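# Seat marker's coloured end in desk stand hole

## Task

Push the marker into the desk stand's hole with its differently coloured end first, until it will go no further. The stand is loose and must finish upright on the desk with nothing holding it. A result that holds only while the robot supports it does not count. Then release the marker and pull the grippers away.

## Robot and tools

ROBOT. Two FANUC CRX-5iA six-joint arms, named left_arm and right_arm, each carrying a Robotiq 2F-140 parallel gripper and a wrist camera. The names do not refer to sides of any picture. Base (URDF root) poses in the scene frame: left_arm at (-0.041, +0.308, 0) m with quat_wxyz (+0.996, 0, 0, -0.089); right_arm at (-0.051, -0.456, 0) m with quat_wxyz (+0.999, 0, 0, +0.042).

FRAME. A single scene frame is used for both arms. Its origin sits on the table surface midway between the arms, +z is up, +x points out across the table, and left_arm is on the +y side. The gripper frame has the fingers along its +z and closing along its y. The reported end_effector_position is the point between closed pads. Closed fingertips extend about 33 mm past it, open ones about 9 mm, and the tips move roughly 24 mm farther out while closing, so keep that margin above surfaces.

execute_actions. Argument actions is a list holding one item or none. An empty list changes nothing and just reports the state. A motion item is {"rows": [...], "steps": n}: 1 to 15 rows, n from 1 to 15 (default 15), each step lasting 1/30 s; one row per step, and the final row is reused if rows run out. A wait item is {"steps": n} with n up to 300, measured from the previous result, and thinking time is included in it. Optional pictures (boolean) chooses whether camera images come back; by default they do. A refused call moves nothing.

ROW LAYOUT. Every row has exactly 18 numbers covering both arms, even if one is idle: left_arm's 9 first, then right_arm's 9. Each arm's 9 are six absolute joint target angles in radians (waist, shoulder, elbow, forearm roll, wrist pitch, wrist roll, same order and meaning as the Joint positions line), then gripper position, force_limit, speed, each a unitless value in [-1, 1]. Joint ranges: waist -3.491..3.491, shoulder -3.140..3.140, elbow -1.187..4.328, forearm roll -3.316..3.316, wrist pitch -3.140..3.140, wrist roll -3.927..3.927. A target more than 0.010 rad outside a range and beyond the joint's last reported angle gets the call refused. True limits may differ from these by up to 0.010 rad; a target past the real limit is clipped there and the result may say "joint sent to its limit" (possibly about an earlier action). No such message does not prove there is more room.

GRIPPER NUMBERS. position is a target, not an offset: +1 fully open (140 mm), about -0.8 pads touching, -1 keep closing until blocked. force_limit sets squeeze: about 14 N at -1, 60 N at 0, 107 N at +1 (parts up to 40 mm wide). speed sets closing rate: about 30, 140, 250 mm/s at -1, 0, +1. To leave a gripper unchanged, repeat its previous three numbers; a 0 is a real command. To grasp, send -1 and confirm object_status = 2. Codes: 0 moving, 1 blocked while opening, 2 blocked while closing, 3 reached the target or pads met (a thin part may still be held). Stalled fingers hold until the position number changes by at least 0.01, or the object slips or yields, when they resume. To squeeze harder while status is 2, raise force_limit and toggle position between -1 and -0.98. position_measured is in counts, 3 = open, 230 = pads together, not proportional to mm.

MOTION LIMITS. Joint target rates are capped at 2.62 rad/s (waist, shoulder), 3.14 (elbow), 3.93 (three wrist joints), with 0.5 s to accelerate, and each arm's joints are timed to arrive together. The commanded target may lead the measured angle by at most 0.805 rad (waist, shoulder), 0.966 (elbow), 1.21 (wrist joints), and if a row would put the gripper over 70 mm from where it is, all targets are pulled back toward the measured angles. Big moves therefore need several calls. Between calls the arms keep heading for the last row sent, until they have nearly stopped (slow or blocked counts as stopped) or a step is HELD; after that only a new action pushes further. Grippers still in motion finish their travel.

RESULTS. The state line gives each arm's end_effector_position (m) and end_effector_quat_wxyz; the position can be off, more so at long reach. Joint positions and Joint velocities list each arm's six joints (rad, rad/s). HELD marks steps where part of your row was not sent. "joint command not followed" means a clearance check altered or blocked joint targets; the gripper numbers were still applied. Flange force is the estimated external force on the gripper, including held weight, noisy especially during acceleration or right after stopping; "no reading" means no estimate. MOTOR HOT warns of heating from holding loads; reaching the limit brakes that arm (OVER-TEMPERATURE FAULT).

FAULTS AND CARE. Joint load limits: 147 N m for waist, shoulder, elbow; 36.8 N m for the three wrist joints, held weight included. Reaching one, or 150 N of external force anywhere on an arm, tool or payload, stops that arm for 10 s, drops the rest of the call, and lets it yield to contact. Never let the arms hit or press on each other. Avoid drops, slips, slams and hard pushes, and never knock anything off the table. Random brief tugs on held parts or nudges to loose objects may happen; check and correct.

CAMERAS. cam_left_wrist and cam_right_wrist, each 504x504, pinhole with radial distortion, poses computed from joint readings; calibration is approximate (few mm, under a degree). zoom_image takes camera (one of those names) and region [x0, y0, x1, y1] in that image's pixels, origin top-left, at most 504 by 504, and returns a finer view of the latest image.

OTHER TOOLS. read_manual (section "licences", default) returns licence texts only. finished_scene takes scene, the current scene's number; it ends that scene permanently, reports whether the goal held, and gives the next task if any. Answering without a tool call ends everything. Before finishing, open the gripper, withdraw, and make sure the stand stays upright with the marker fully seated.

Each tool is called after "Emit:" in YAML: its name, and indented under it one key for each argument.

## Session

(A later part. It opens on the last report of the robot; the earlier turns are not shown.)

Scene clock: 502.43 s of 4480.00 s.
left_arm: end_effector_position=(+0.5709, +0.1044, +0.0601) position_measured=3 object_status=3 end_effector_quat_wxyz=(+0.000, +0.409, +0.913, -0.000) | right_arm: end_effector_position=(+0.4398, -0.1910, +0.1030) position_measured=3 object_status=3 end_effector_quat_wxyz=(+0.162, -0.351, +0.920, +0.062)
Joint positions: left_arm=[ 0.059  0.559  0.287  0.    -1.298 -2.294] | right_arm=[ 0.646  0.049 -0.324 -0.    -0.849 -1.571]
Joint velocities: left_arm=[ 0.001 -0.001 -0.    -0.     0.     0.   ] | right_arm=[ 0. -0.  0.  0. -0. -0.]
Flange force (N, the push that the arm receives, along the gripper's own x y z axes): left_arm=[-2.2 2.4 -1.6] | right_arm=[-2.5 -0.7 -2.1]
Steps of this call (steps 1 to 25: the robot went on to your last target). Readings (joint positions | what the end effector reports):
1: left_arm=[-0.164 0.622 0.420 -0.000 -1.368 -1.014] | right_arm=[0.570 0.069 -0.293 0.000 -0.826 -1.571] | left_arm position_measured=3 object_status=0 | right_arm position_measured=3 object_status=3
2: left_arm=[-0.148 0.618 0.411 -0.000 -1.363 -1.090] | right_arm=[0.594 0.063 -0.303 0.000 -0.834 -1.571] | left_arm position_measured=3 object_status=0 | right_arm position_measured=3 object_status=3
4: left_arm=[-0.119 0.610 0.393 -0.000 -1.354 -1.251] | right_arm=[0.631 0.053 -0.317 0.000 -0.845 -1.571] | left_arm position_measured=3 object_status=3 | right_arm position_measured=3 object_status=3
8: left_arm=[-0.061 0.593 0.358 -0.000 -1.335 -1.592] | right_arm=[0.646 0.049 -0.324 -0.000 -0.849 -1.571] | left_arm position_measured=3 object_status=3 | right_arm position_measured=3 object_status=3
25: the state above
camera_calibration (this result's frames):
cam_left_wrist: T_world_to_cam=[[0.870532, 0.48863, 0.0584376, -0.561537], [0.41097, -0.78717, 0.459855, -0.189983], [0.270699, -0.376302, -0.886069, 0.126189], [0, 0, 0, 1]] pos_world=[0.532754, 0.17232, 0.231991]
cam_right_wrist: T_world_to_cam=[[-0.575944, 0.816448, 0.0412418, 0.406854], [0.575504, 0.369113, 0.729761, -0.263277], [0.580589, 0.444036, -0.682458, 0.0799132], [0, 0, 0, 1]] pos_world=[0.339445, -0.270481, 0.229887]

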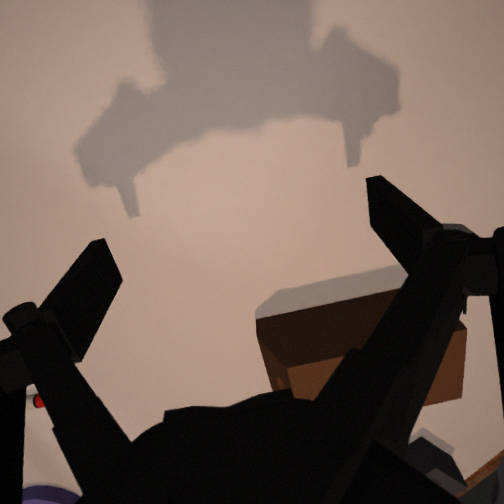

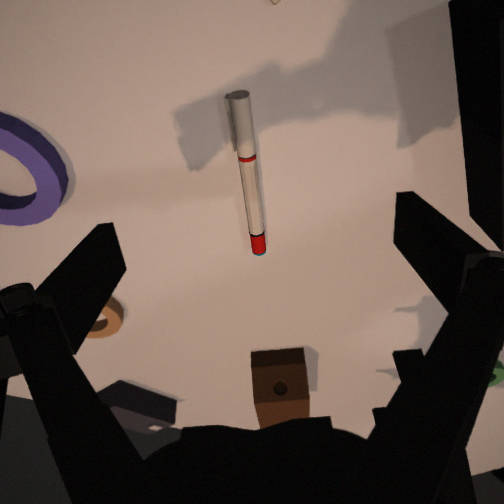

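Emit:
execute_actions:
  actions:
    - {"rows": [[0.0587,0.5360,0.3466,0,-1.3814,-0.6823,1,0,0, 0.6416,0.1241,-0.4436,0,-0.5668,-1.571,-0.35,1,0]], "steps": 15}
  pictures: false

Emit:
execute_actions:
  actions:
    - {"rows": [[0.0028,1.0495,1.1713,0,-1.6926,-0.6823,1,0,0, 0.6416,0.1241,-0.4436,0,-0.5668,-1.571,-0.35,1,0]], "steps": 15}
  pictures: false

Emit:
execute_actions:
  actions:
    - {"steps": 20}

Scene clock: 622.93 s of 4480.00 s.
left_arm: end_effector_position=(+0.5712, +0.1045, +0.0847) position_measured=3 object_status=3 end_effector_quat_wxyz=(+0.000, -0.000, +1.000, +0.000) | right_arm: end_effector_position=(+0.4571, -0.1789, +0.0377) position_measured=104 object_status=0 end_effector_quat_wxyz=(+0.202, -0.346, +0.913, +0.077)
Joint positions: left_arm=[ 0.059  0.545  0.324 -0.    -1.349 -1.452] | right_arm=[ 0.642  0.124 -0.443 -0.    -0.567 -1.571]
Joint velocities: left_arm=[-0.    -0.042  0.107  0.001 -0.148  3.363] | right_arm=[-0.     0.001 -0.002 -0.     0.003 -0.   ]
Flange force (N, the push that the arm receives, along the gripper's own x y z axes): left_arm=[-3.0 0.0 -3.8] | right_arm=[-1.2 -0.6 -1.9]
Steps of this call (steps 1 to 30: the robot went on to your last target; steps 31 to 90: nothing new was sent; then 117.00 s passed at rest; steps 91 to 105: all 15 steps of this action). Readings (joint positions | what the end effector reports):
91: left_arm=[0.059 0.559 0.287 -0.000 -1.298 -2.294] | right_arm=[0.646 0.049 -0.324 -0.000 -0.849 -1.571] | left_arm position_measured=3 object_status=3 | right_arm position_measured=3 object_status=0
92: left_arm=[0.059 0.559 0.287 0.000 -1.298 -2.290] | right_arm=[0.646 0.049 -0.325 -0.000 -0.845 -1.571] | left_arm position_measured=3 object_status=3 | right_arm position_measured=6 object_status=0
94: left_arm=[0.059 0.559 0.288 -0.000 -1.300 -2.256] | right_arm=[0.646 0.059 -0.340 -0.000 -0.811 -1.571] | left_arm position_measured=3 object_status=3 | right_arm position_measured=21 object_status=0
98: left_arm=[0.059 0.556 0.297 -0.000 -1.312 -2.085] | right_arm=[0.643 0.101 -0.406 -0.000 -0.655 -1.571] | left_arm position_measured=3 object_status=3 | right_arm position_measured=51 object_status=0
105: the state above

Scene clock: 623.43 s of 4480.00 s.
left_arm: end_effector_position=(+0.6740, +0.0649, +0.0981) position_measured=3 object_status=3 end_effector_quat_wxyz=(-0.001, -0.358, +0.934, +0.000) | right_arm: end_effector_position=(+0.4571, -0.1789, +0.0375) position_measured=173 object_status=3 end_effector_quat_wxyz=(+0.202, -0.346, +0.913, +0.077)
Joint positions: left_arm=[ 0.022  0.876  0.892  0.    -1.589 -0.683] | right_arm=[ 0.642  0.124 -0.444 -0.    -0.567 -1.571]
Joint velocities: left_arm=[-0.125  1.116  1.784  0.001 -0.658  0.005] | right_arm=[ 0.     0.    -0.     0.001  0.     0.   ]
Flange force (N, the push that the arm receives, along the gripper's own x y z axes): left_arm=[-15.0 -17.0 -6.7] | right_arm=[-3.8 -2.1 -2.0]
Steps of this call (steps 1 to 15: all 15 steps of this action). Readings (joint positions | what the end effector reports):
1: left_arm=[0.059 0.544 0.327 -0.000 -1.354 -1.341] | right_arm=[0.642 0.124 -0.444 -0.000 -0.567 -1.571] | left_arm position_measured=3 object_status=3 | right_arm position_measured=112 object_status=0
2: left_arm=[0.059 0.544 0.331 -0.000 -1.359 -1.239] | right_arm=[0.642 0.124 -0.444 -0.000 -0.567 -1.571] | left_arm position_measured=3 object_status=3 | right_arm position_measured=119 object_status=0
4: left_arm=[0.058 0.554 0.357 -0.000 -1.376 -1.060] | right_arm=[0.642 0.124 -0.444 -0.000 -0.567 -1.571] | left_arm position_measured=3 object_status=3 | right_arm position_measured=135 object_status=0
8: left_arm=[0.050 0.629 0.491 -0.000 -1.440 -0.806] | right_arm=[0.642 0.124 -0.444 -0.000 -0.567 -1.571] | left_arm position_measured=3 object_status=3 | right_arm position_measured=165 object_status=0
15: the state above

Scene clock: 624.10 s of 4480.00 s.
left_arm: end_effector_position=(+0.7069, +0.0445, +0.0849) position_measured=3 object_status=3 end_effector_quat_wxyz=(+0.000, -0.349, +0.937, -0.000) | right_arm: end_effector_position=(+0.4571, -0.1789, +0.0375) position_measured=173 object_status=3 end_effector_quat_wxyz=(+0.202, -0.346, +0.913, +0.077)
Joint positions: left_arm=[ 0.003  1.049  1.171  0.    -1.693 -0.682] | right_arm=[ 0.642  0.124 -0.444 -0.    -0.567 -1.571]
Joint velocities: left_arm=[-0.001  0.    -0.     0.001  0.001  0.   ] | right_arm=[ 0. -0. -0.  0. -0. -0.]
Flange force (N, the push that the arm receives, along the gripper's own x y z axes): left_arm=no reading | right_arm=[-3.0 -1.3 -1.4]
Steps of this call (steps 1 to 20: the robot went on to your last target). Readings (joint positions | what the end effector reports):
1: left_arm=[0.018 0.912 0.949 0.000 -1.610 -0.683] | right_arm=[0.642 0.124 -0.444 -0.000 -0.567 -1.571] | left_arm position_measured=3 object_status=3 | right_arm position_measured=173 object_status=3
2: left_arm=[0.015 0.944 1.001 0.000 -1.629 -0.683] | right_arm=[0.642 0.124 -0.444 -0.000 -0.567 -1.571] | left_arm position_measured=3 object_status=3 | right_arm position_measured=173 object_status=3
4: left_arm=[0.009 0.996 1.084 0.000 -1.660 -0.683] | right_arm=[0.642 0.124 -0.444 -0.000 -0.567 -1.571] | left_arm position_measured=3 object_status=3 | right_arm position_measured=173 object_status=3
8: left_arm=[0.003 1.047 1.167 0.000 -1.691 -0.682] | right_arm=[0.642 0.124 -0.444 -0.000 -0.567 -1.571] | left_arm position_measured=3 object_status=3 | right_arm position_measured=173 object_status=3
20: the state above
camera_calibration (this result's frames):
cam_left_wrist: T_world_to_cam=[[-0.475552, 0.877751, 0.0583431, 0.282141], [0.793254, 0.399213, 0.459757, -0.627449], [0.38026, 0.264919, -0.886126, -0.0171318], [0, 0, 0, 1]] pos_world=[0.638414, 0.0073754, 0.256832]
cam_right_wrist: T_world_to_cam=[[-0.575363, 0.816301, 0.0510806, 0.408957], [0.527572, 0.32268, 0.785841, -0.218393], [0.625, 0.479093, -0.616316, 0.00334214], [0, 0, 0, 1]] pos_world=[0.348428, -0.264962, 0.152792]

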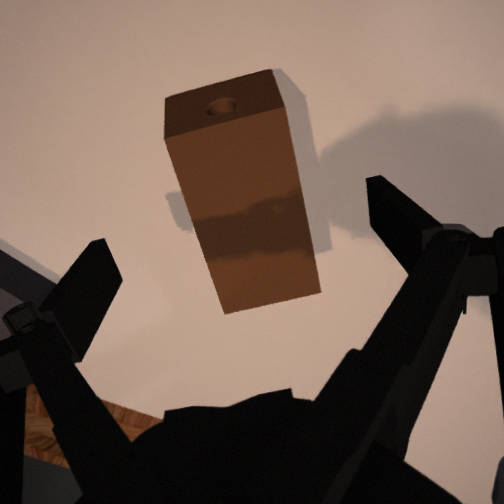

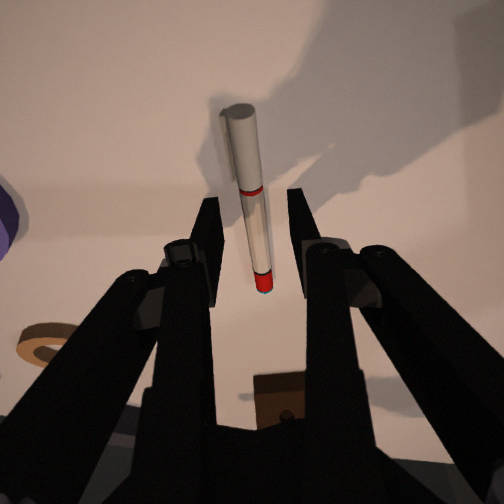

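Emit:
zoom_image:
  camera: "cam_right_wrist"
  region: [180, 90, 330, 300]

Region (180, 90, 330, 300) of cam_right_wrist's 504x504 image, scaled by 2.400, with more detail than that image has; it fills the left 360 columns of this view, and the rest is white.

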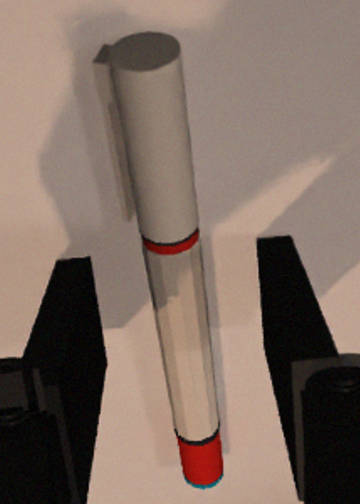

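Emit:
execute_actions:
  actions:
    - {"rows": [[0.0028,1.0343,1.0504,0,-1.5870,-0.6823,0.4,0.5,0, 0.6416,0.1241,-0.4436,0,-0.5668,-1.571,-1,1,0]], "steps": 15}
  pictures: false

Emit:
execute_actions:
  actions:
    - {"rows": [[0.0028,1.0343,1.0504,0,-1.5870,-0.6823,-1,0.5,-0.3, 0.6416,0.1241,-0.4436,0,-0.5668,-1.571,-1,1,0]], "steps": 15}

Scene clock: 652.40 s of 4480.00 s.
left_arm: end_effector_position=(+0.7069, +0.0445, +0.0451) position_measured=78 object_status=0 end_effector_quat_wxyz=(+0.000, -0.349, +0.937, -0.000) | right_arm: end_effector_position=(+0.4571, -0.1789, +0.0375) position_measured=223 object_status=2 end_effector_quat_wxyz=(+0.202, -0.346, +0.913, +0.077)
Joint positions: left_arm=[ 0.003  1.034  1.05  -0.    -1.587 -0.682] | right_arm=[ 0.642  0.124 -0.444  0.    -0.567 -1.571]
Joint velocities: left_arm=[-0.001 -0.    -0.003  0.     0.    -0.   ] | right_arm=[0. 0. 0. 0. 0. 0.]
Flange force (N, the push that the arm receives, along the gripper's own x y z axes): left_arm=no reading | right_arm=[-6.7 -2.5 -24.2]
Steps of this call (steps 1 to 15: the robot went on to your last target; steps 16 to 90: nothing new was sent; then 24.80 s passed at rest; steps 91 to 105: all 15 steps of this action). Readings (joint positions | what the end effector reports):
91: left_arm=[0.003 1.049 1.171 -0.000 -1.693 -0.682] | right_arm=[0.642 0.124 -0.444 -0.000 -0.567 -1.571] | left_arm position_measured=3 object_status=0 | right_arm position_measured=173 object_status=0
92: left_arm=[0.003 1.049 1.169 -0.000 -1.690 -0.682] | right_arm=[0.642 0.124 -0.444 -0.000 -0.567 -1.571] | left_arm position_measured=6 object_status=0 | right_arm position_measured=176 object_status=0
94: left_arm=[0.003 1.046 1.142 -0.000 -1.666 -0.682] | right_arm=[0.642 0.124 -0.444 0.000 -0.567 -1.571] | left_arm position_measured=21 object_status=0 | right_arm position_measured=191 object_status=0
98: left_arm=[0.003 1.036 1.058 -0.000 -1.594 -0.682] | right_arm=[0.642 0.124 -0.444 0.000 -0.567 -1.571] | left_arm position_measured=51 object_status=0 | right_arm position_measured=221 object_status=0
105: the state above

Scene clock: 652.90 s of 4480.00 s.
left_arm: end_effector_position=(+0.7068, +0.0444, +0.0450) position_measured=137 object_status=0 end_effector_quat_wxyz=(-0.000, -0.349, +0.937, -0.000) | right_arm: end_effector_position=(+0.4571, -0.1789, +0.0375) position_measured=223 object_status=2 end_effector_quat_wxyz=(+0.202, -0.346, +0.913, +0.077)
Joint positions: left_arm=[ 0.003  1.034  1.05   0.    -1.587 -0.682] | right_arm=[ 0.642  0.124 -0.444  0.    -0.567 -1.571]
Joint velocities: left_arm=[ 0.     0.001  0.002 -0.     0.    -0.001] | right_arm=[-0.    -0.    -0.     0.001 -0.001  0.   ]
Flange force (N, the push that the arm receives, along the gripper's own x y z axes): left_arm=no reading | right_arm=[-7.2 -2.4 -23.8]
Steps of this call (steps 1 to 15: all 15 steps of this action). Readings (joint positions | what the end effector reports):
1: left_arm=[0.003 1.034 1.050 -0.000 -1.587 -0.682] | right_arm=[0.642 0.124 -0.444 0.000 -0.567 -1.571] | left_arm position_measured=78 object_status=0 | right_arm position_measured=223 object_status=2
2: left_arm=[0.003 1.034 1.050 0.000 -1.587 -0.682] | right_arm=[0.642 0.124 -0.444 0.000 -0.567 -1.571] | left_arm position_measured=80 object_status=0 | right_arm position_measured=223 object_status=2
4: left_arm=[0.003 1.034 1.050 0.000 -1.587 -0.682] | right_arm=[0.642 0.124 -0.444 0.000 -0.567 -1.571] | left_arm position_measured=92 object_status=0 | right_arm position_measured=223 object_status=2
8: left_arm=[0.003 1.034 1.050 0.000 -1.587 -0.682] | right_arm=[0.642 0.124 -0.444 0.000 -0.567 -1.571] | left_arm position_measured=115 object_status=0 | right_arm position_measured=223 object_status=2
15: the state above
camera_calibration (this result's frames):
cam_left_wrist: T_world_to_cam=[[-0.475544, 0.877758, 0.0583079, 0.284465], [0.793265, 0.399229, 0.459724, -0.609074], [0.380248, 0.264872, -0.886146, -0.0524457], [0, 0, 0, 1]] pos_world=[0.638376, 0.0073602, 0.216945]
cam_right_wrist: T_world_to_cam=[[-0.575361, 0.816303, 0.0510788, 0.408961], [0.52754, 0.322656, 0.785872, -0.218401], [0.625029, 0.479107, -0.616276, 0.00332256], [0, 0, 0, 1]] pos_world=[0.348439, -0.26496, 0.152794]

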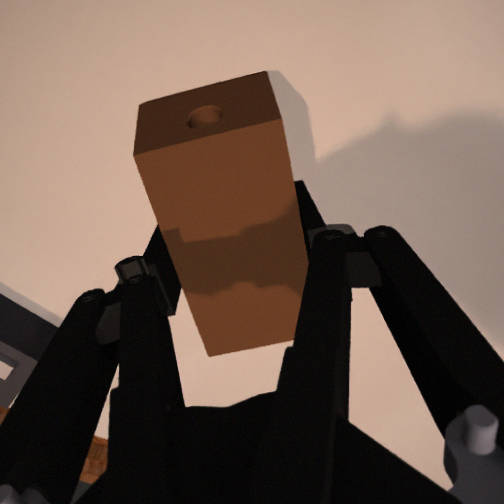

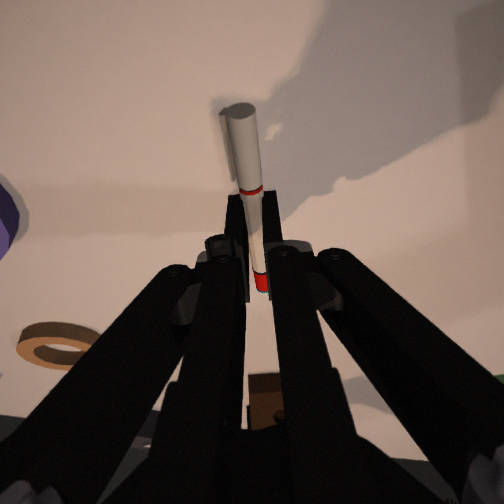

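Emit:
execute_actions:
  actions:
    - {"rows": [[0.0028,1.0343,1.0504,0,-1.5870,-0.6823,-1,0.5,-0.3, 0.6416,0.1241,-0.4436,0,-0.5668,-1.571,-0.55,1,0]], "steps": 8}
  pictures: false

Emit:
execute_actions:
  actions:
    - {"rows": [[0.0028,1.0343,1.0504,0,-1.5870,-0.6823,-1,0.5,-0.3, 0.6416,0.1300,-0.4480,0,-0.5565,-1.571,-0.55,1,0]], "steps": 12}
  pictures: false

Emit:
execute_actions:
  actions:
    - {"rows": [[0.0028,1.0343,1.0504,0,-1.5870,-0.6823,-1,0.5,-0.3, 0.6416,0.1300,-0.4480,0,-0.5565,-1.571,-1,1,0]], "steps": 12}

Scene clock: 678.07 s of 4480.00 s.
left_arm: end_effector_position=(+0.7068, +0.0445, +0.0450) position_measured=137 object_status=2 end_effector_quat_wxyz=(-0.000, -0.349, +0.937, +0.000) | right_arm: end_effector_position=(+0.4570, -0.1789, +0.0375) position_measured=199 object_status=0 end_effector_quat_wxyz=(+0.202, -0.346, +0.913, +0.077)
Joint positions: left_arm=[ 0.003  1.034  1.05  -0.    -1.587 -0.682] | right_arm=[ 0.642  0.124 -0.444 -0.    -0.567 -1.571]
Joint velocities: left_arm=[-0.002 -0.    -0.001  0.    -0.    -0.   ] | right_arm=[-0.     0.001  0.     0.    -0.     0.   ]
Flange force (N, the push that the arm receives, along the gripper's own x y z axes): left_arm=no reading | right_arm=[-6.2 -0.7 -8.1]
Steps of this call (steps 1 to 15: the robot went on to your last target; steps 16 to 90: nothing new was sent; then 21.90 s passed at rest; steps 91 to 98: all 8 steps of this action). Readings (joint positions | what the end effector reports):
91: left_arm=[0.003 1.034 1.050 -0.000 -1.587 -0.682] | right_arm=[0.642 0.124 -0.444 -0.000 -0.567 -1.571] | left_arm position_measured=137 object_status=2 | right_arm position_measured=223 object_status=0
92: left_arm=[0.003 1.034 1.050 -0.000 -1.587 -0.682] | right_arm=[0.642 0.124 -0.444 -0.000 -0.567 -1.571] | left_arm position_measured=137 object_status=2 | right_arm position_measured=223 object_status=0
94: left_arm=[0.003 1.034 1.050 -0.000 -1.587 -0.682] | right_arm=[0.642 0.124 -0.444 -0.000 -0.567 -1.571] | left_arm position_measured=137 object_status=2 | right_arm position_measured=205 object_status=0
98: the state above

Scene clock: 688.20 s of 4480.00 s.
left_arm: end_effector_position=(+0.7068, +0.0445, +0.0450) position_measured=137 object_status=2 end_effector_quat_wxyz=(-0.000, -0.349, +0.937, +0.000) | right_arm: end_effector_position=(+0.4574, -0.1787, +0.0373) position_measured=199 object_status=3 end_effector_quat_wxyz=(+0.204, -0.346, +0.913, +0.077)
Joint positions: left_arm=[ 0.003  1.034  1.05  -0.    -1.587 -0.682] | right_arm=[ 0.642  0.124 -0.446  0.    -0.562 -1.571]
Joint velocities: left_arm=[ 0.002 -0.    -0.    -0.001  0.     0.001] | right_arm=[-0. -0.  0. -0.  0.  0.]
Flange force (N, the push that the arm receives, along the gripper's own x y z axes): left_arm=no reading | right_arm=[4.9 5.2 -34.9]
FORCE FAULT: contact force on the right arm reached its limit, and that arm stopped for 10 seconds. The contact can be on any part of that arm, not only on its tool. That arm's remaining commands of this call were not run. That arm holds still and accepts commands again. Move the arm away from the contact; if what it grips holds it there, let go first. Pushing or pulling that hard again can fault the arm again.
The stop of the right arm began at step 4 of this call (marked STOPPED below). From that step on that arm followed nothing that you had sent. 9 of its steps, steps kept back included, did not run and will not run. Nothing is kept back now, and the robot has no last target.
Steps of this call (steps 1 to 12: all 12 steps of this action; steps 13 to 304: the stop continued). Readings (joint positions | what the end effector reports):
1: left_arm=[0.003 1.034 1.050 -0.000 -1.587 -0.682] | right_arm=[0.642 0.124 -0.444 -0.000 -0.567 -1.571] | left_arm position_measured=137 object_status=2 | right_arm position_measured=199 object_status=0
2: left_arm=[0.003 1.034 1.050 -0.000 -1.587 -0.682] | right_arm=[0.642 0.126 -0.445 -0.000 -0.564 -1.571] | left_arm position_measured=137 object_status=2 | right_arm position_measured=199 object_status=0
4: left_arm=[0.003 1.034 1.050 -0.000 -1.587 -0.682] | right_arm=[0.642 0.126 -0.446 0.000 -0.561 -1.571] | left_arm position_measured=137 object_status=2 | right_arm position_measured=199 object_status=0 STOPPED (the right arm)
8: left_arm=[0.003 1.034 1.050 -0.000 -1.587 -0.682] | right_arm=[0.642 0.124 -0.446 0.000 -0.562 -1.571] | left_arm position_measured=137 object_status=2 | right_arm position_measured=199 object_status=3
304: the state above

Scene clock: 688.23 s of 4480.00 s.
left_arm: end_effector_position=(+0.7068, +0.0445, +0.0450) position_measured=137 object_status=2 end_effector_quat_wxyz=(-0.000, -0.349, +0.937, +0.000) | right_arm: end_effector_position=(+0.4574, -0.1787, +0.0373) position_measured=199 object_status=3 end_effector_quat_wxyz=(+0.204, -0.346, +0.913, +0.077)
Joint positions: left_arm=[ 0.003  1.034  1.05  -0.    -1.587 -0.682] | right_arm=[ 0.642  0.124 -0.446  0.    -0.562 -1.571]
Joint velocities: left_arm=[-0.001 -0.     0.002 -0.002 -0.001 -0.   ] | right_arm=[-0.     0.001 -0.    -0.    -0.     0.   ]
Flange force (N, the push that the arm receives, along the gripper's own x y z axes): left_arm=no reading | right_arm=[6.0 5.3 -35.5]
A stop began in an earlier call of the same reply, so what this call sent did not run. Send another action.
Steps of this call (step 1: nothing new was sent). Readings (joint positions | what the end effector reports):
1: the state above
camera_calibration (this result's frames):
cam_left_wrist: T_world_to_cam=[[-0.475532, 0.877756, 0.0584297, 0.284426], [0.793313, 0.399185, 0.45968, -0.609073], [0.380162, 0.264946, -0.886161, -0.0524502], [0, 0, 0, 1]] pos_world=[0.638379, 0.00737274, 0.21688]
cam_right_wrist: T_world_to_cam=[[-0.575654, 0.816099, 0.0510431, 0.409104], [0.525689, 0.321548, 0.787565, -0.217882], [0.626318, 0.480197, -0.614115, 0.0023886], [0, 0, 0, 1]] pos_world=[0.348544, -0.264957, 0.152181]

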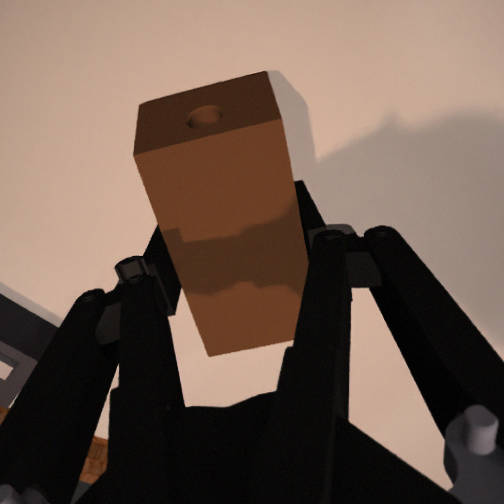

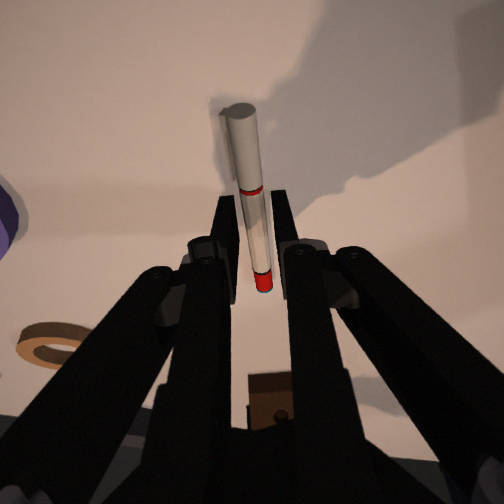

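Emit:
execute_actions:
  actions:
    - {"rows": [[0.0028,1.0343,1.0504,0,-1.5870,-0.6823,-1,0.5,-0.3, 0.6416,0.1219,-0.4419,0,-0.5706,-1.571,-0.55,1,0]], "steps": 10}
  pictures: false

Emit:
execute_actions:
  actions:
    - {"rows": [[0.0028,1.0343,1.0504,0,-1.5870,-0.6823,-1,0.5,-0.3, 0.6416,0.1219,-0.4419,0,-0.5706,-1.571,-1,1,-0.3]], "steps": 12}
  pictures: false

Scene clock: 699.97 s of 4480.00 s.
left_arm: end_effector_position=(+0.7068, +0.0445, +0.0450) position_measured=137 object_status=2 end_effector_quat_wxyz=(-0.000, -0.349, +0.937, +0.000) | right_arm: end_effector_position=(+0.4571, -0.1789, +0.0390) position_measured=199 object_status=3 end_effector_quat_wxyz=(+0.202, -0.346, +0.913, +0.077)
Joint positions: left_arm=[ 0.003  1.034  1.05  -0.    -1.587 -0.682] | right_arm=[ 0.642  0.122 -0.442  0.    -0.571 -1.571]
Joint velocities: left_arm=[-0.     0.001  0.001  0.001 -0.001 -0.   ] | right_arm=[-0.     0.     0.    -0.001 -0.     0.   ]
Flange force (N, the push that the arm receives, along the gripper's own x y z axes): left_arm=no reading | right_arm=[-2.4 -0.8 -2.1]
Steps of this call (steps 1 to 90: nothing new was sent; then 8.40 s passed at rest; steps 91 to 100: all 10 steps of this action). Readings (joint positions | what the end effector reports):
91: left_arm=[0.003 1.034 1.050 -0.000 -1.587 -0.682] | right_arm=[0.642 0.124 -0.446 0.000 -0.562 -1.571] | left_arm position_measured=137 object_status=2 | right_arm position_measured=199 object_status=3
92: left_arm=[0.003 1.034 1.050 -0.000 -1.587 -0.682] | right_arm=[0.642 0.123 -0.444 0.000 -0.565 -1.571] | left_arm position_measured=137 object_status=2 | right_arm position_measured=199 object_status=3
94: left_arm=[0.003 1.034 1.050 -0.000 -1.587 -0.682] | right_arm=[0.642 0.122 -0.442 0.000 -0.570 -1.571] | left_arm position_measured=137 object_status=2 | right_arm position_measured=199 object_status=3
98: left_arm=[0.003 1.034 1.050 -0.000 -1.587 -0.682] | right_arm=[0.642 0.122 -0.442 0.000 -0.571 -1.571] | left_arm position_measured=137 object_status=2 | right_arm position_measured=199 object_status=3
100: the state above

Scene clock: 700.37 s of 4480.00 s.
left_arm: end_effector_position=(+0.7068, +0.0445, +0.0450) position_measured=137 object_status=2 end_effector_quat_wxyz=(-0.000, -0.349, +0.937, +0.000) | right_arm: end_effector_position=(+0.4571, -0.1789, +0.0391) position_measured=224 object_status=0 end_effector_quat_wxyz=(+0.202, -0.346, +0.913, +0.077)
Joint positions: left_arm=[ 0.003  1.034  1.05  -0.    -1.587 -0.682] | right_arm=[ 0.642  0.122 -0.442 -0.    -0.571 -1.571]
Joint velocities: left_arm=[ 0.    -0.001  0.002  0.001  0.    -0.   ] | right_arm=[-0.     0.001  0.     0.     0.    -0.   ]
Flange force (N, the push that the arm receives, along the gripper's own x y z axes): left_arm=no reading | right_arm=[-5.1 -2.4 -8.7]
Steps of this call (steps 1 to 12: all 12 steps of this action). Readings (joint positions | what the end effector reports):
1: left_arm=[0.003 1.034 1.050 -0.000 -1.587 -0.682] | right_arm=[0.642 0.122 -0.442 0.000 -0.571 -1.571] | left_arm position_measured=137 object_status=2 | right_arm position_measured=199 object_status=0
2: left_arm=[0.003 1.034 1.050 -0.000 -1.587 -0.682] | right_arm=[0.642 0.122 -0.442 0.000 -0.571 -1.571] | left_arm position_measured=137 object_status=2 | right_arm position_measured=201 object_status=0
4: left_arm=[0.003 1.034 1.050 -0.000 -1.587 -0.682] | right_arm=[0.642 0.122 -0.442 -0.000 -0.571 -1.571] | left_arm position_measured=137 object_status=2 | right_arm position_measured=212 object_status=0
8: left_arm=[0.003 1.034 1.050 -0.000 -1.587 -0.682] | right_arm=[0.642 0.122 -0.442 -0.000 -0.571 -1.571] | left_arm position_measured=137 object_status=2 | right_arm position_measured=224 object_status=0
12: the state above

Emit:
execute_actions:
  actions:
    - {"rows": [[0.0028,1.0351,1.0682,0,-1.6039,-0.6823,-1,0.5,-0.3, 0.6416,0.0998,-0.4255,0,-0.6092,-1.571,-1,1,-0.3]], "steps": 9}
  pictures: false

Emit:
execute_actions:
  actions:
    - {"rows": [[-0.1037,0.8555,0.7498,0,-1.4651,-0.5758,-1,0.5,-0.3, 0.6446,0.5591,0.4354,0,-1.4471,-1.5849,-1,1,-0.3]], "steps": 15}
  pictures: false

Emit:
execute_actions:
  actions:
    - {"steps": 15}
  pictures: false

Emit:
execute_actions:
  actions:
    - {"rows": [[-0.1037,0.8574,0.7413,0,-1.4547,-0.5758,-1,0.5,-0.3, 0.6446,0.5591,0.4354,0,-1.4471,-1.5849,-1,1,-0.3]], "steps": 10}

Scene clock: 806.47 s of 4480.00 s.
left_arm: end_effector_position=(+0.7069, +0.0445, +0.0519) position_measured=137 object_status=2 end_effector_quat_wxyz=(-0.000, -0.349, +0.937, +0.000) | right_arm: end_effector_position=(+0.4567, -0.1792, +0.0541) position_measured=224 object_status=2 end_effector_quat_wxyz=(+0.202, -0.346, +0.913, +0.077)
Joint positions: left_arm=[ 0.003  1.035  1.068 -0.    -1.604 -0.682] | right_arm=[ 0.642  0.1   -0.426 -0.    -0.609 -1.571]
Joint velocities: left_arm=[-0.001 -0.001 -0.     0.001  0.001  0.002] | right_arm=[ 0.    -0.     0.002  0.003  0.    -0.   ]
Flange force (N, the push that the arm receives, along the gripper's own x y z axes): left_arm=no reading | right_arm=[-5.2 -1.9 0.0]
Steps of this call (steps 1 to 15: the robot went on to your last target; steps 16 to 90: nothing new was sent; then 102.80 s passed at rest; steps 91 to 99: all 9 steps of this action). Readings (joint positions | what the end effector reports):
91: left_arm=[0.003 1.034 1.050 -0.000 -1.587 -0.682] | right_arm=[0.642 0.122 -0.442 -0.000 -0.571 -1.571] | left_arm position_measured=137 object_status=2 | right_arm position_measured=224 object_status=2
92: left_arm=[0.003 1.035 1.053 -0.000 -1.590 -0.682] | right_arm=[0.642 0.120 -0.441 -0.000 -0.575 -1.571] | left_arm position_measured=137 object_status=2 | right_arm position_measured=224 object_status=2
94: left_arm=[0.003 1.035 1.067 -0.000 -1.602 -0.682] | right_arm=[0.642 0.105 -0.429 -0.000 -0.601 -1.571] | left_arm position_measured=137 object_status=2 | right_arm position_measured=224 object_status=2
98: left_arm=[0.003 1.035 1.068 -0.000 -1.604 -0.682] | right_arm=[0.642 0.100 -0.426 -0.000 -0.609 -1.571] | left_arm position_measured=137 object_status=2 | right_arm position_measured=224 object_status=2
99: the state above

Scene clock: 806.97 s of 4480.00 s.
left_arm: end_effector_position=(+0.6313, -0.0210, +0.0522) position_measured=137 object_status=2 end_effector_quat_wxyz=(+0.000, -0.349, +0.937, -0.000) | right_arm: end_effector_position=(+0.5077, -0.1323, +0.1023) position_measured=224 object_status=2 end_effector_quat_wxyz=(+0.057, -0.350, +0.935, +0.022)
Joint positions: left_arm=[-0.104  0.856  0.75  -0.    -1.465 -0.576] | right_arm=[ 0.644  0.431  0.193  0.    -1.211 -1.581]
Joint velocities: left_arm=[-0.005 -0.012 -0.023 -0.002  0.015  0.01 ] | right_arm=[ 0.006  0.907  1.71  -0.    -1.656 -0.028]
Flange force (N, the push that the arm receives, along the gripper's own x y z axes): left_arm=[14.0 6.2 -0.2] | right_arm=[-21.1 3.1 -5.3]
Steps of this call (steps 1 to 15: all 15 steps of this action). Readings (joint positions | what the end effector reports):
1: left_arm=[0.003 1.035 1.068 -0.000 -1.604 -0.682] | right_arm=[0.642 0.100 -0.425 -0.000 -0.609 -1.571] | left_arm position_measured=137 object_status=2 | right_arm position_measured=224 object_status=2
2: left_arm=[0.002 1.034 1.066 -0.000 -1.603 -0.682] | right_arm=[0.642 0.101 -0.422 -0.000 -0.613 -1.571] | left_arm position_measured=137 object_status=2 | right_arm position_measured=224 object_status=2
4: left_arm=[-0.006 1.020 1.041 -0.000 -1.592 -0.672] | right_arm=[0.642 0.116 -0.395 -0.000 -0.639 -1.571] | left_arm position_measured=137 object_status=2 | right_arm position_measured=224 object_status=2
8: left_arm=[-0.051 0.946 0.909 -0.000 -1.535 -0.628] | right_arm=[0.642 0.191 -0.258 -0.000 -0.772 -1.574] | left_arm position_measured=137 object_status=2 | right_arm position_measured=224 object_status=2
15: the state above

Scene clock: 807.47 s of 4480.00 s.
left_arm: end_effector_position=(+0.6311, -0.0210, +0.0520) position_measured=137 object_status=2 end_effector_quat_wxyz=(+0.000, -0.349, +0.937, -0.000) | right_arm: end_effector_position=(+0.5161, -0.1240, +0.1230) position_measured=224 object_status=2 end_effector_quat_wxyz=(+0.000, -0.349, +0.937, -0.000)
Joint positions: left_arm=[-0.104  0.855  0.75  -0.    -1.465 -0.576] | right_arm=[ 0.645  0.559  0.435  0.    -1.447 -1.585]
Joint velocities: left_arm=[-0.001 -0.001  0.001  0.001  0.    -0.001] | right_arm=[ 0.    -0.001  0.    -0.    -0.    -0.   ]
Flange force (N, the push that the arm receives, along the gripper's own x y z axes): left_arm=[-2.3 -3.0 2.2] | right_arm=[0.3 0.3 -2.7]
Steps of this call (steps 1 to 15: the robot went on to your last target). Readings (joint positions | what the end effector reports):
1: left_arm=[-0.104 0.855 0.750 -0.000 -1.465 -0.576] | right_arm=[0.644 0.460 0.247 0.000 -1.264 -1.582] | left_arm position_measured=137 object_status=2 | right_arm position_measured=224 object_status=2
2: left_arm=[-0.104 0.855 0.750 -0.000 -1.465 -0.576] | right_arm=[0.644 0.485 0.295 0.000 -1.310 -1.583] | left_arm position_measured=137 object_status=2 | right_arm position_measured=224 object_status=2
4: left_arm=[-0.104 0.855 0.750 -0.000 -1.465 -0.576] | right_arm=[0.644 0.524 0.369 0.000 -1.382 -1.584] | left_arm position_measured=137 object_status=2 | right_arm position_measured=224 object_status=2
8: left_arm=[-0.104 0.855 0.750 -0.000 -1.465 -0.576] | right_arm=[0.645 0.558 0.434 0.000 -1.446 -1.585] | left_arm position_measured=137 object_status=2 | right_arm position_measured=224 object_status=2
15: the state above

Scene clock: 807.80 s of 4480.00 s.
left_arm: end_effector_position=(+0.6310, -0.0210, +0.0468) position_measured=137 object_status=2 end_effector_quat_wxyz=(-0.000, -0.349, +0.937, +0.000) | right_arm: end_effector_position=(+0.5161, -0.1240, +0.1230) position_measured=224 object_status=2 end_effector_quat_wxyz=(-0.000, -0.349, +0.937, -0.000)
Joint positions: left_arm=[-0.104  0.857  0.741  0.    -1.455 -0.576] | right_arm=[ 0.645  0.559  0.435 -0.    -1.447 -1.585]
Joint velocities: left_arm=[ 0.003 -0.     0.    -0.001 -0.    -0.   ] | right_arm=[ 0.    -0.001  0.    -0.001  0.    -0.   ]
Flange force (N, the push that the arm receives, along the gripper's own x y z axes): left_arm=[-2.2 -2.6 -1.2] | right_arm=[-1.5 0.2 -3.2]
Steps of this call (steps 1 to 10: all 10 steps of this action). Readings (joint positions | what the end effector reports):
1: left_arm=[-0.104 0.855 0.750 -0.000 -1.465 -0.576] | right_arm=[0.645 0.559 0.435 0.000 -1.447 -1.585] | left_arm position_measured=137 object_status=2 | right_arm position_measured=224 object_status=2
2: left_arm=[-0.104 0.856 0.747 0.000 -1.461 -0.576] | right_arm=[0.645 0.559 0.435 0.000 -1.447 -1.585] | left_arm position_measured=137 object_status=2 | right_arm position_measured=224 object_status=2
4: left_arm=[-0.104 0.858 0.741 0.000 -1.455 -0.576] | right_arm=[0.645 0.559 0.435 0.000 -1.447 -1.585] | left_arm position_measured=137 object_status=2 | right_arm position_measured=224 object_status=2
8: left_arm=[-0.104 0.858 0.741 0.000 -1.455 -0.576] | right_arm=[0.645 0.559 0.435 0.000 -1.447 -1.585] | left_arm position_measured=137 object_status=2 | right_arm position_measured=224 object_status=2
10: the state above
camera_calibration (this result's frames):
cam_left_wrist: T_world_to_cam=[[-0.475523, 0.877755, 0.0585071, 0.305739], [0.79339, 0.399187, 0.459546, -0.523725], [0.380013, 0.264944, -0.886225, -0.00453383], [0, 0, 0, 1]] pos_world=[0.562627, -0.0580982, 0.21877]
cam_right_wrist: T_world_to_cam=[[-0.557953, 0.829873, -0.000453785, 0.392792], [0.738913, 0.497046, 0.454921, -0.38119], [0.377752, 0.253489, -0.890532, 0.126166], [0, 0, 0, 1]] pos_world=[0.453166, -0.16848, 0.285944]

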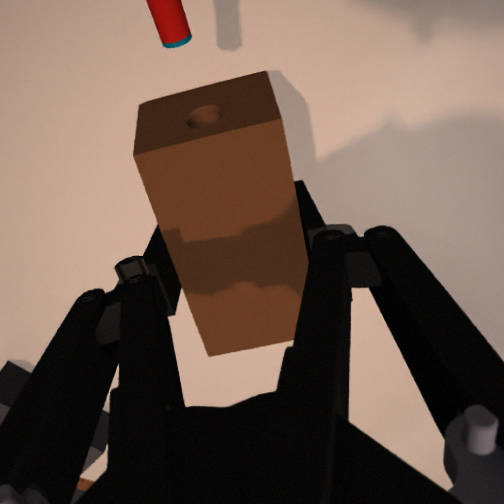

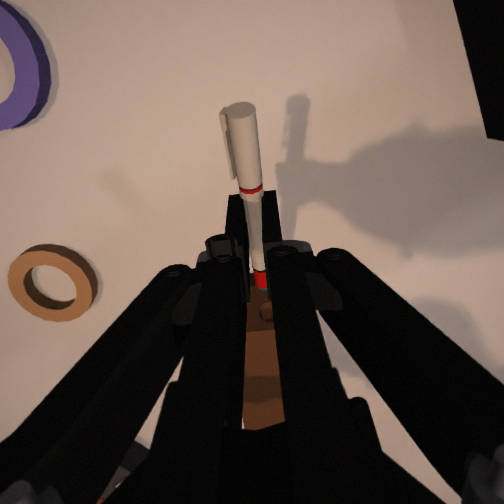

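Emit:
zoom_image:
  camera: "cam_left_wrist"
  region: [120, 0, 300, 170]

Emit:
zoom_image:
  camera: "cam_right_wrist"
  region: [200, 180, 320, 360]

Region (120, 0, 300, 170) of cam_left_wrist's 504x504 image, scaled by 2.800, with more detail than that image has.

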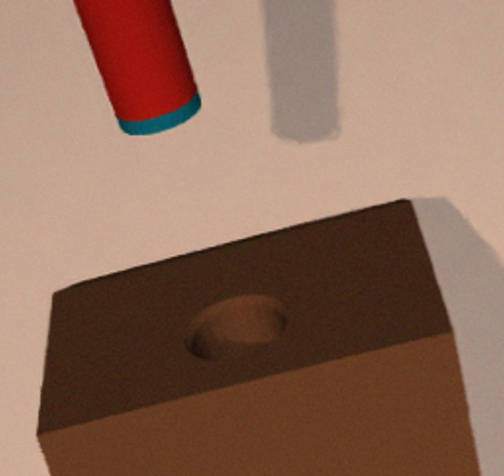

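Region (200, 180, 320, 360) of cam_right_wrist's 504x504 image, scaled by 2.800, with more detail than that image has.

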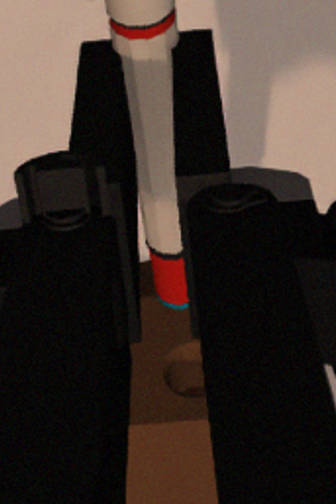

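Emit:
execute_actions:
  actions:
    - {"rows": [[-0.1037,0.8574,0.7413,0,-1.4547,-0.5758,-1,0.5,-0.3, 0.6465,0.6294,0.5238,0,-1.4652,-1.5868,-1,1,-0.3]], "steps": 15}

Emit:
zoom_image:
  camera: "cam_left_wrist"
  region: [120, 0, 300, 170]

Emit:
zoom_image:
  camera: "cam_right_wrist"
  region: [200, 180, 320, 360]

Scene clock: 928.30 s of 4480.00 s.
left_arm: end_effector_position=(+0.6311, -0.0210, +0.0470) position_measured=137 object_status=2 end_effector_quat_wxyz=(-0.000, -0.349, +0.937, +0.000) | right_arm: end_effector_position=(+0.5339, -0.1064, +0.1146) position_measured=224 object_status=2 end_effector_quat_wxyz=(-0.000, -0.349, +0.937, +0.000)
Joint positions: left_arm=[-0.104  0.857  0.741 -0.    -1.455 -0.576] | right_arm=[ 0.647  0.629  0.524 -0.    -1.465 -1.587]
Joint velocities: left_arm=[ 0.    -0.001  0.001 -0.001 -0.    -0.   ] | right_arm=[-0.  0.  0.  0. -0. -0.]
Flange force (N, the push that the arm receives, along the gripper's own x y z axes): left_arm=[-2.6 -4.1 1.6] | right_arm=[2.6 0.5 -2.5]
Steps of this call (steps 1 to 15: the robot went on to your last target; steps 16 to 90: nothing new was sent; then 117.00 s passed at rest; steps 91 to 105: all 15 steps of this action). Readings (joint positions | what the end effector reports):
91: left_arm=[-0.104 0.857 0.741 -0.000 -1.455 -0.576] | right_arm=[0.645 0.559 0.436 -0.000 -1.447 -1.585] | left_arm position_measured=137 object_status=2 | right_arm position_measured=224 object_status=2
92: left_arm=[-0.104 0.857 0.741 -0.000 -1.455 -0.576] | right_arm=[0.645 0.562 0.439 -0.000 -1.448 -1.585] | left_arm position_measured=137 object_status=2 | right_arm position_measured=224 object_status=2
94: left_arm=[-0.104 0.857 0.741 -0.000 -1.455 -0.576] | right_arm=[0.645 0.583 0.466 -0.000 -1.453 -1.586] | left_arm position_measured=137 object_status=2 | right_arm position_measured=224 object_status=2
98: left_arm=[-0.104 0.857 0.741 -0.000 -1.455 -0.576] | right_arm=[0.647 0.629 0.523 -0.000 -1.465 -1.587] | left_arm position_measured=137 object_status=2 | right_arm position_measured=224 object_status=2
105: the state above
camera_calibration (this result's frames):
cam_left_wrist: T_world_to_cam=[[-0.475533, 0.87776, 0.0583631, 0.305786], [0.793267, 0.399189, 0.459756, -0.523786], [0.380257, 0.264927, -0.886126, -0.00460496], [0, 0, 0, 1]] pos_world=[0.562665, -0.0580971, 0.218886]
cam_right_wrist: T_world_to_cam=[[-0.557969, 0.829862, -0.00040418, 0.388105], [0.738913, 0.49704, 0.454928, -0.399285], [0.377728, 0.253537, -0.890528, 0.10752], [0, 0, 0, 1]] pos_world=[0.470974, -0.150873, 0.277553]

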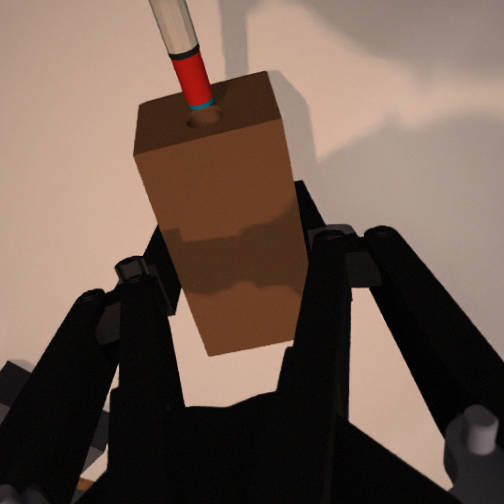

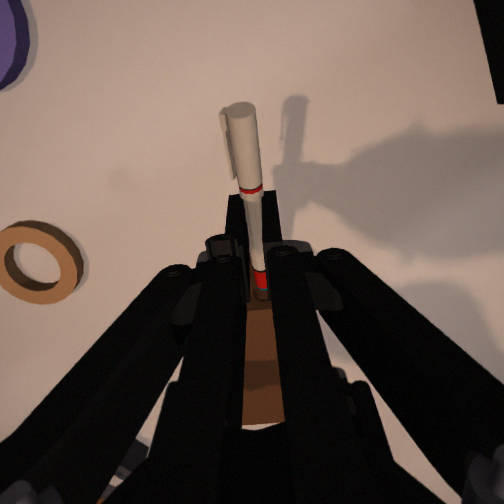

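Region (120, 0, 300, 170) of cam_left_wrist's 504x504 image, scaled by 2.800, with more detail than that image has.

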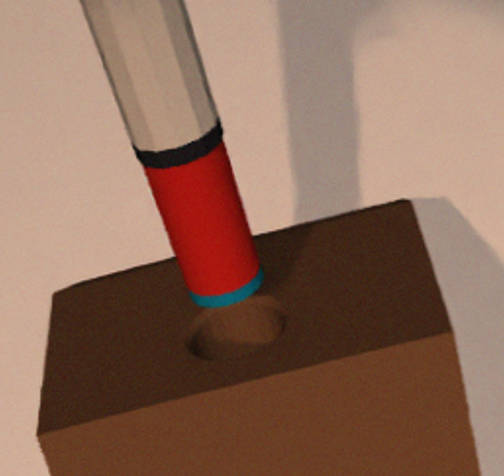

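Region (200, 180, 320, 360) of cam_right_wrist's 504x504 image, scaled by 2.800, with more detail than that image has.

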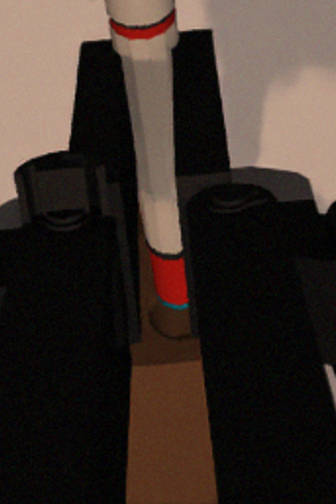

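Emit:
execute_actions:
  actions:
    - {"rows": [[-0.1037,0.8574,0.7413,0,-1.4547,-0.5758,-1,0.5,-0.3, 0.6465,0.6330,0.5282,0,-1.4660,-1.5900,-1,1,-0.3],[-0.1037,0.8574,0.7413,0,-1.4547,-0.5758,-1,0.5,-0.3, 0.6464,0.6366,0.5325,0,-1.4667,-1.5940,-1,1,-0.3],[-0.1037,0.8574,0.7413,0,-1.4547,-0.5758,-1,0.5,-0.3, 0.6464,0.6401,0.5369,0,-1.4676,-1.5980,-1,1,-0.3],[-0.1037,0.8574,0.7413,0,-1.4547,-0.5758,-1,0.5,-0.3, 0.6464,0.6437,0.5412,0,-1.4683,-1.6016,-1,1,-0.3],[-0.1037,0.8574,0.7413,0,-1.4547,-0.5758,-1,0.5,-0.3, 0.6463,0.6473,0.5456,0,-1.4691,-1.6016,-1,1,-0.3],[-0.1037,0.8574,0.7413,0,-1.4547,-0.5758,-1,0.5,-0.3, 0.6463,0.6500,0.5489,0,-1.4697,-1.6016,-1,1,-0.3],[-0.1037,0.8574,0.7413,0,-1.4547,-0.5758,-1,0.5,-0.3, 0.6463,0.6520,0.5513,0,-1.4701,-1.6016,-1,1,-0.3],[-0.1037,0.8574,0.7413,0,-1.4547,-0.5758,-1,0.5,-0.3, 0.6463,0.6540,0.5538,0,-1.4706,-1.6016,-1,1,-0.3],[-0.1037,0.8574,0.7413,0,-1.4547,-0.5758,-1,0.5,-0.3, 0.6463,0.6560,0.5562,0,-1.4710,-1.6016,-1,1,-0.3],[-0.1037,0.8574,0.7413,0,-1.4547,-0.5758,-1,0.5,-0.3, 0.6463,0.6579,0.5585,0,-1.4714,-1.6016,-1,1,-0.3]], "steps": 15}

Emit:
zoom_image:
  camera: "cam_left_wrist"
  region: [120, 0, 300, 170]

Scene clock: 1030.17 s of 4480.00 s.
left_arm: end_effector_position=(+0.6312, -0.0210, +0.0470) position_measured=137 object_status=2 end_effector_quat_wxyz=(+0.000, -0.349, +0.937, -0.000) | right_arm: end_effector_position=(+0.5412, -0.1002, +0.1103) position_measured=224 object_status=2 end_effector_quat_wxyz=(+0.000, -0.342, +0.940, -0.000)
Joint positions: left_arm=[-0.104  0.857  0.741 -0.    -1.455 -0.576] | right_arm=[ 0.646  0.658  0.558  0.    -1.471 -1.602]
Joint velocities: left_arm=[-0.     0.001  0.001  0.001 -0.     0.001] | right_arm=[-0.     0.001  0.    -0.    -0.     0.   ]
Flange force (N, the push that the arm receives, along the gripper's own x y z axes): left_arm=[-3.6 -7.2 2.3] | right_arm=[-0.4 0.5 -4.1]
Steps of this call (steps 1 to 15: the robot went on to your last target; steps 16 to 90: nothing new was sent; then 98.37 s passed at rest; steps 91 to 105: all 15 steps of this action). Readings (joint positions | what the end effector reports):
91: left_arm=[-0.104 0.857 0.741 -0.000 -1.455 -0.576] | right_arm=[0.647 0.629 0.524 0.000 -1.465 -1.587] | left_arm position_measured=137 object_status=2 | right_arm position_measured=224 object_status=2
92: left_arm=[-0.104 0.857 0.741 0.000 -1.455 -0.576] | right_arm=[0.646 0.631 0.526 0.000 -1.465 -1.588] | left_arm position_measured=137 object_status=2 | right_arm position_measured=224 object_status=2
94: left_arm=[-0.104 0.857 0.741 -0.000 -1.455 -0.576] | right_arm=[0.646 0.637 0.534 0.000 -1.467 -1.595] | left_arm position_measured=137 object_status=2 | right_arm position_measured=224 object_status=2
98: left_arm=[-0.104 0.857 0.741 -0.000 -1.455 -0.576] | right_arm=[0.646 0.650 0.549 0.000 -1.470 -1.602] | left_arm position_measured=137 object_status=2 | right_arm position_measured=224 object_status=2
105: the state above
camera_calibration (this result's frames):
cam_left_wrist: T_world_to_cam=[[-0.475608, 0.877724, 0.0582901, 0.305827], [0.793175, 0.399255, 0.459857, -0.523811], [0.380355, 0.264946, -0.886078, -0.00470609], [0, 0, 0, 1]] pos_world=[0.562717, -0.0580505, 0.218881]
cam_right_wrist: T_world_to_cam=[[-0.545447, 0.838145, -0.00048919, 0.381027], [0.746263, 0.485918, 0.454945, -0.410885], [0.381548, 0.247783, -0.890519, 0.0966736], [0, 0, 0, 1]] pos_world=[0.477572, -0.143654, 0.273206]

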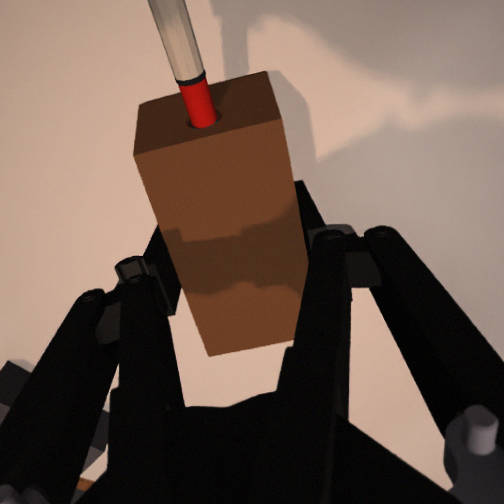

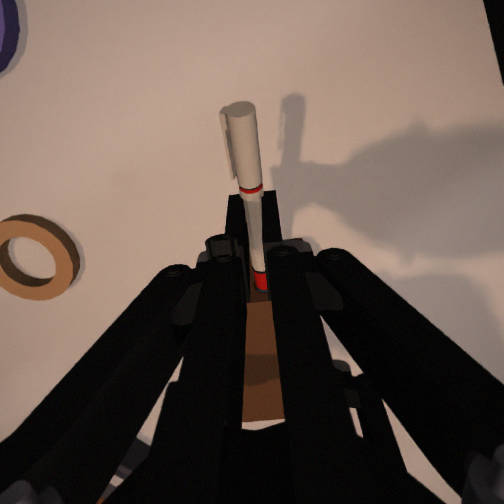

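Region (120, 0, 300, 170) of cam_left_wrist's 504x504 image, scaled by 2.800, with more detail than that image has.

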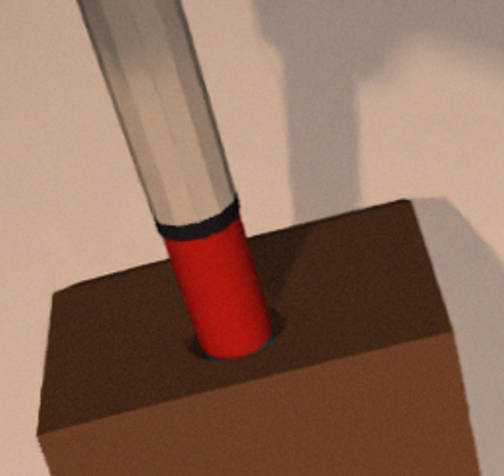

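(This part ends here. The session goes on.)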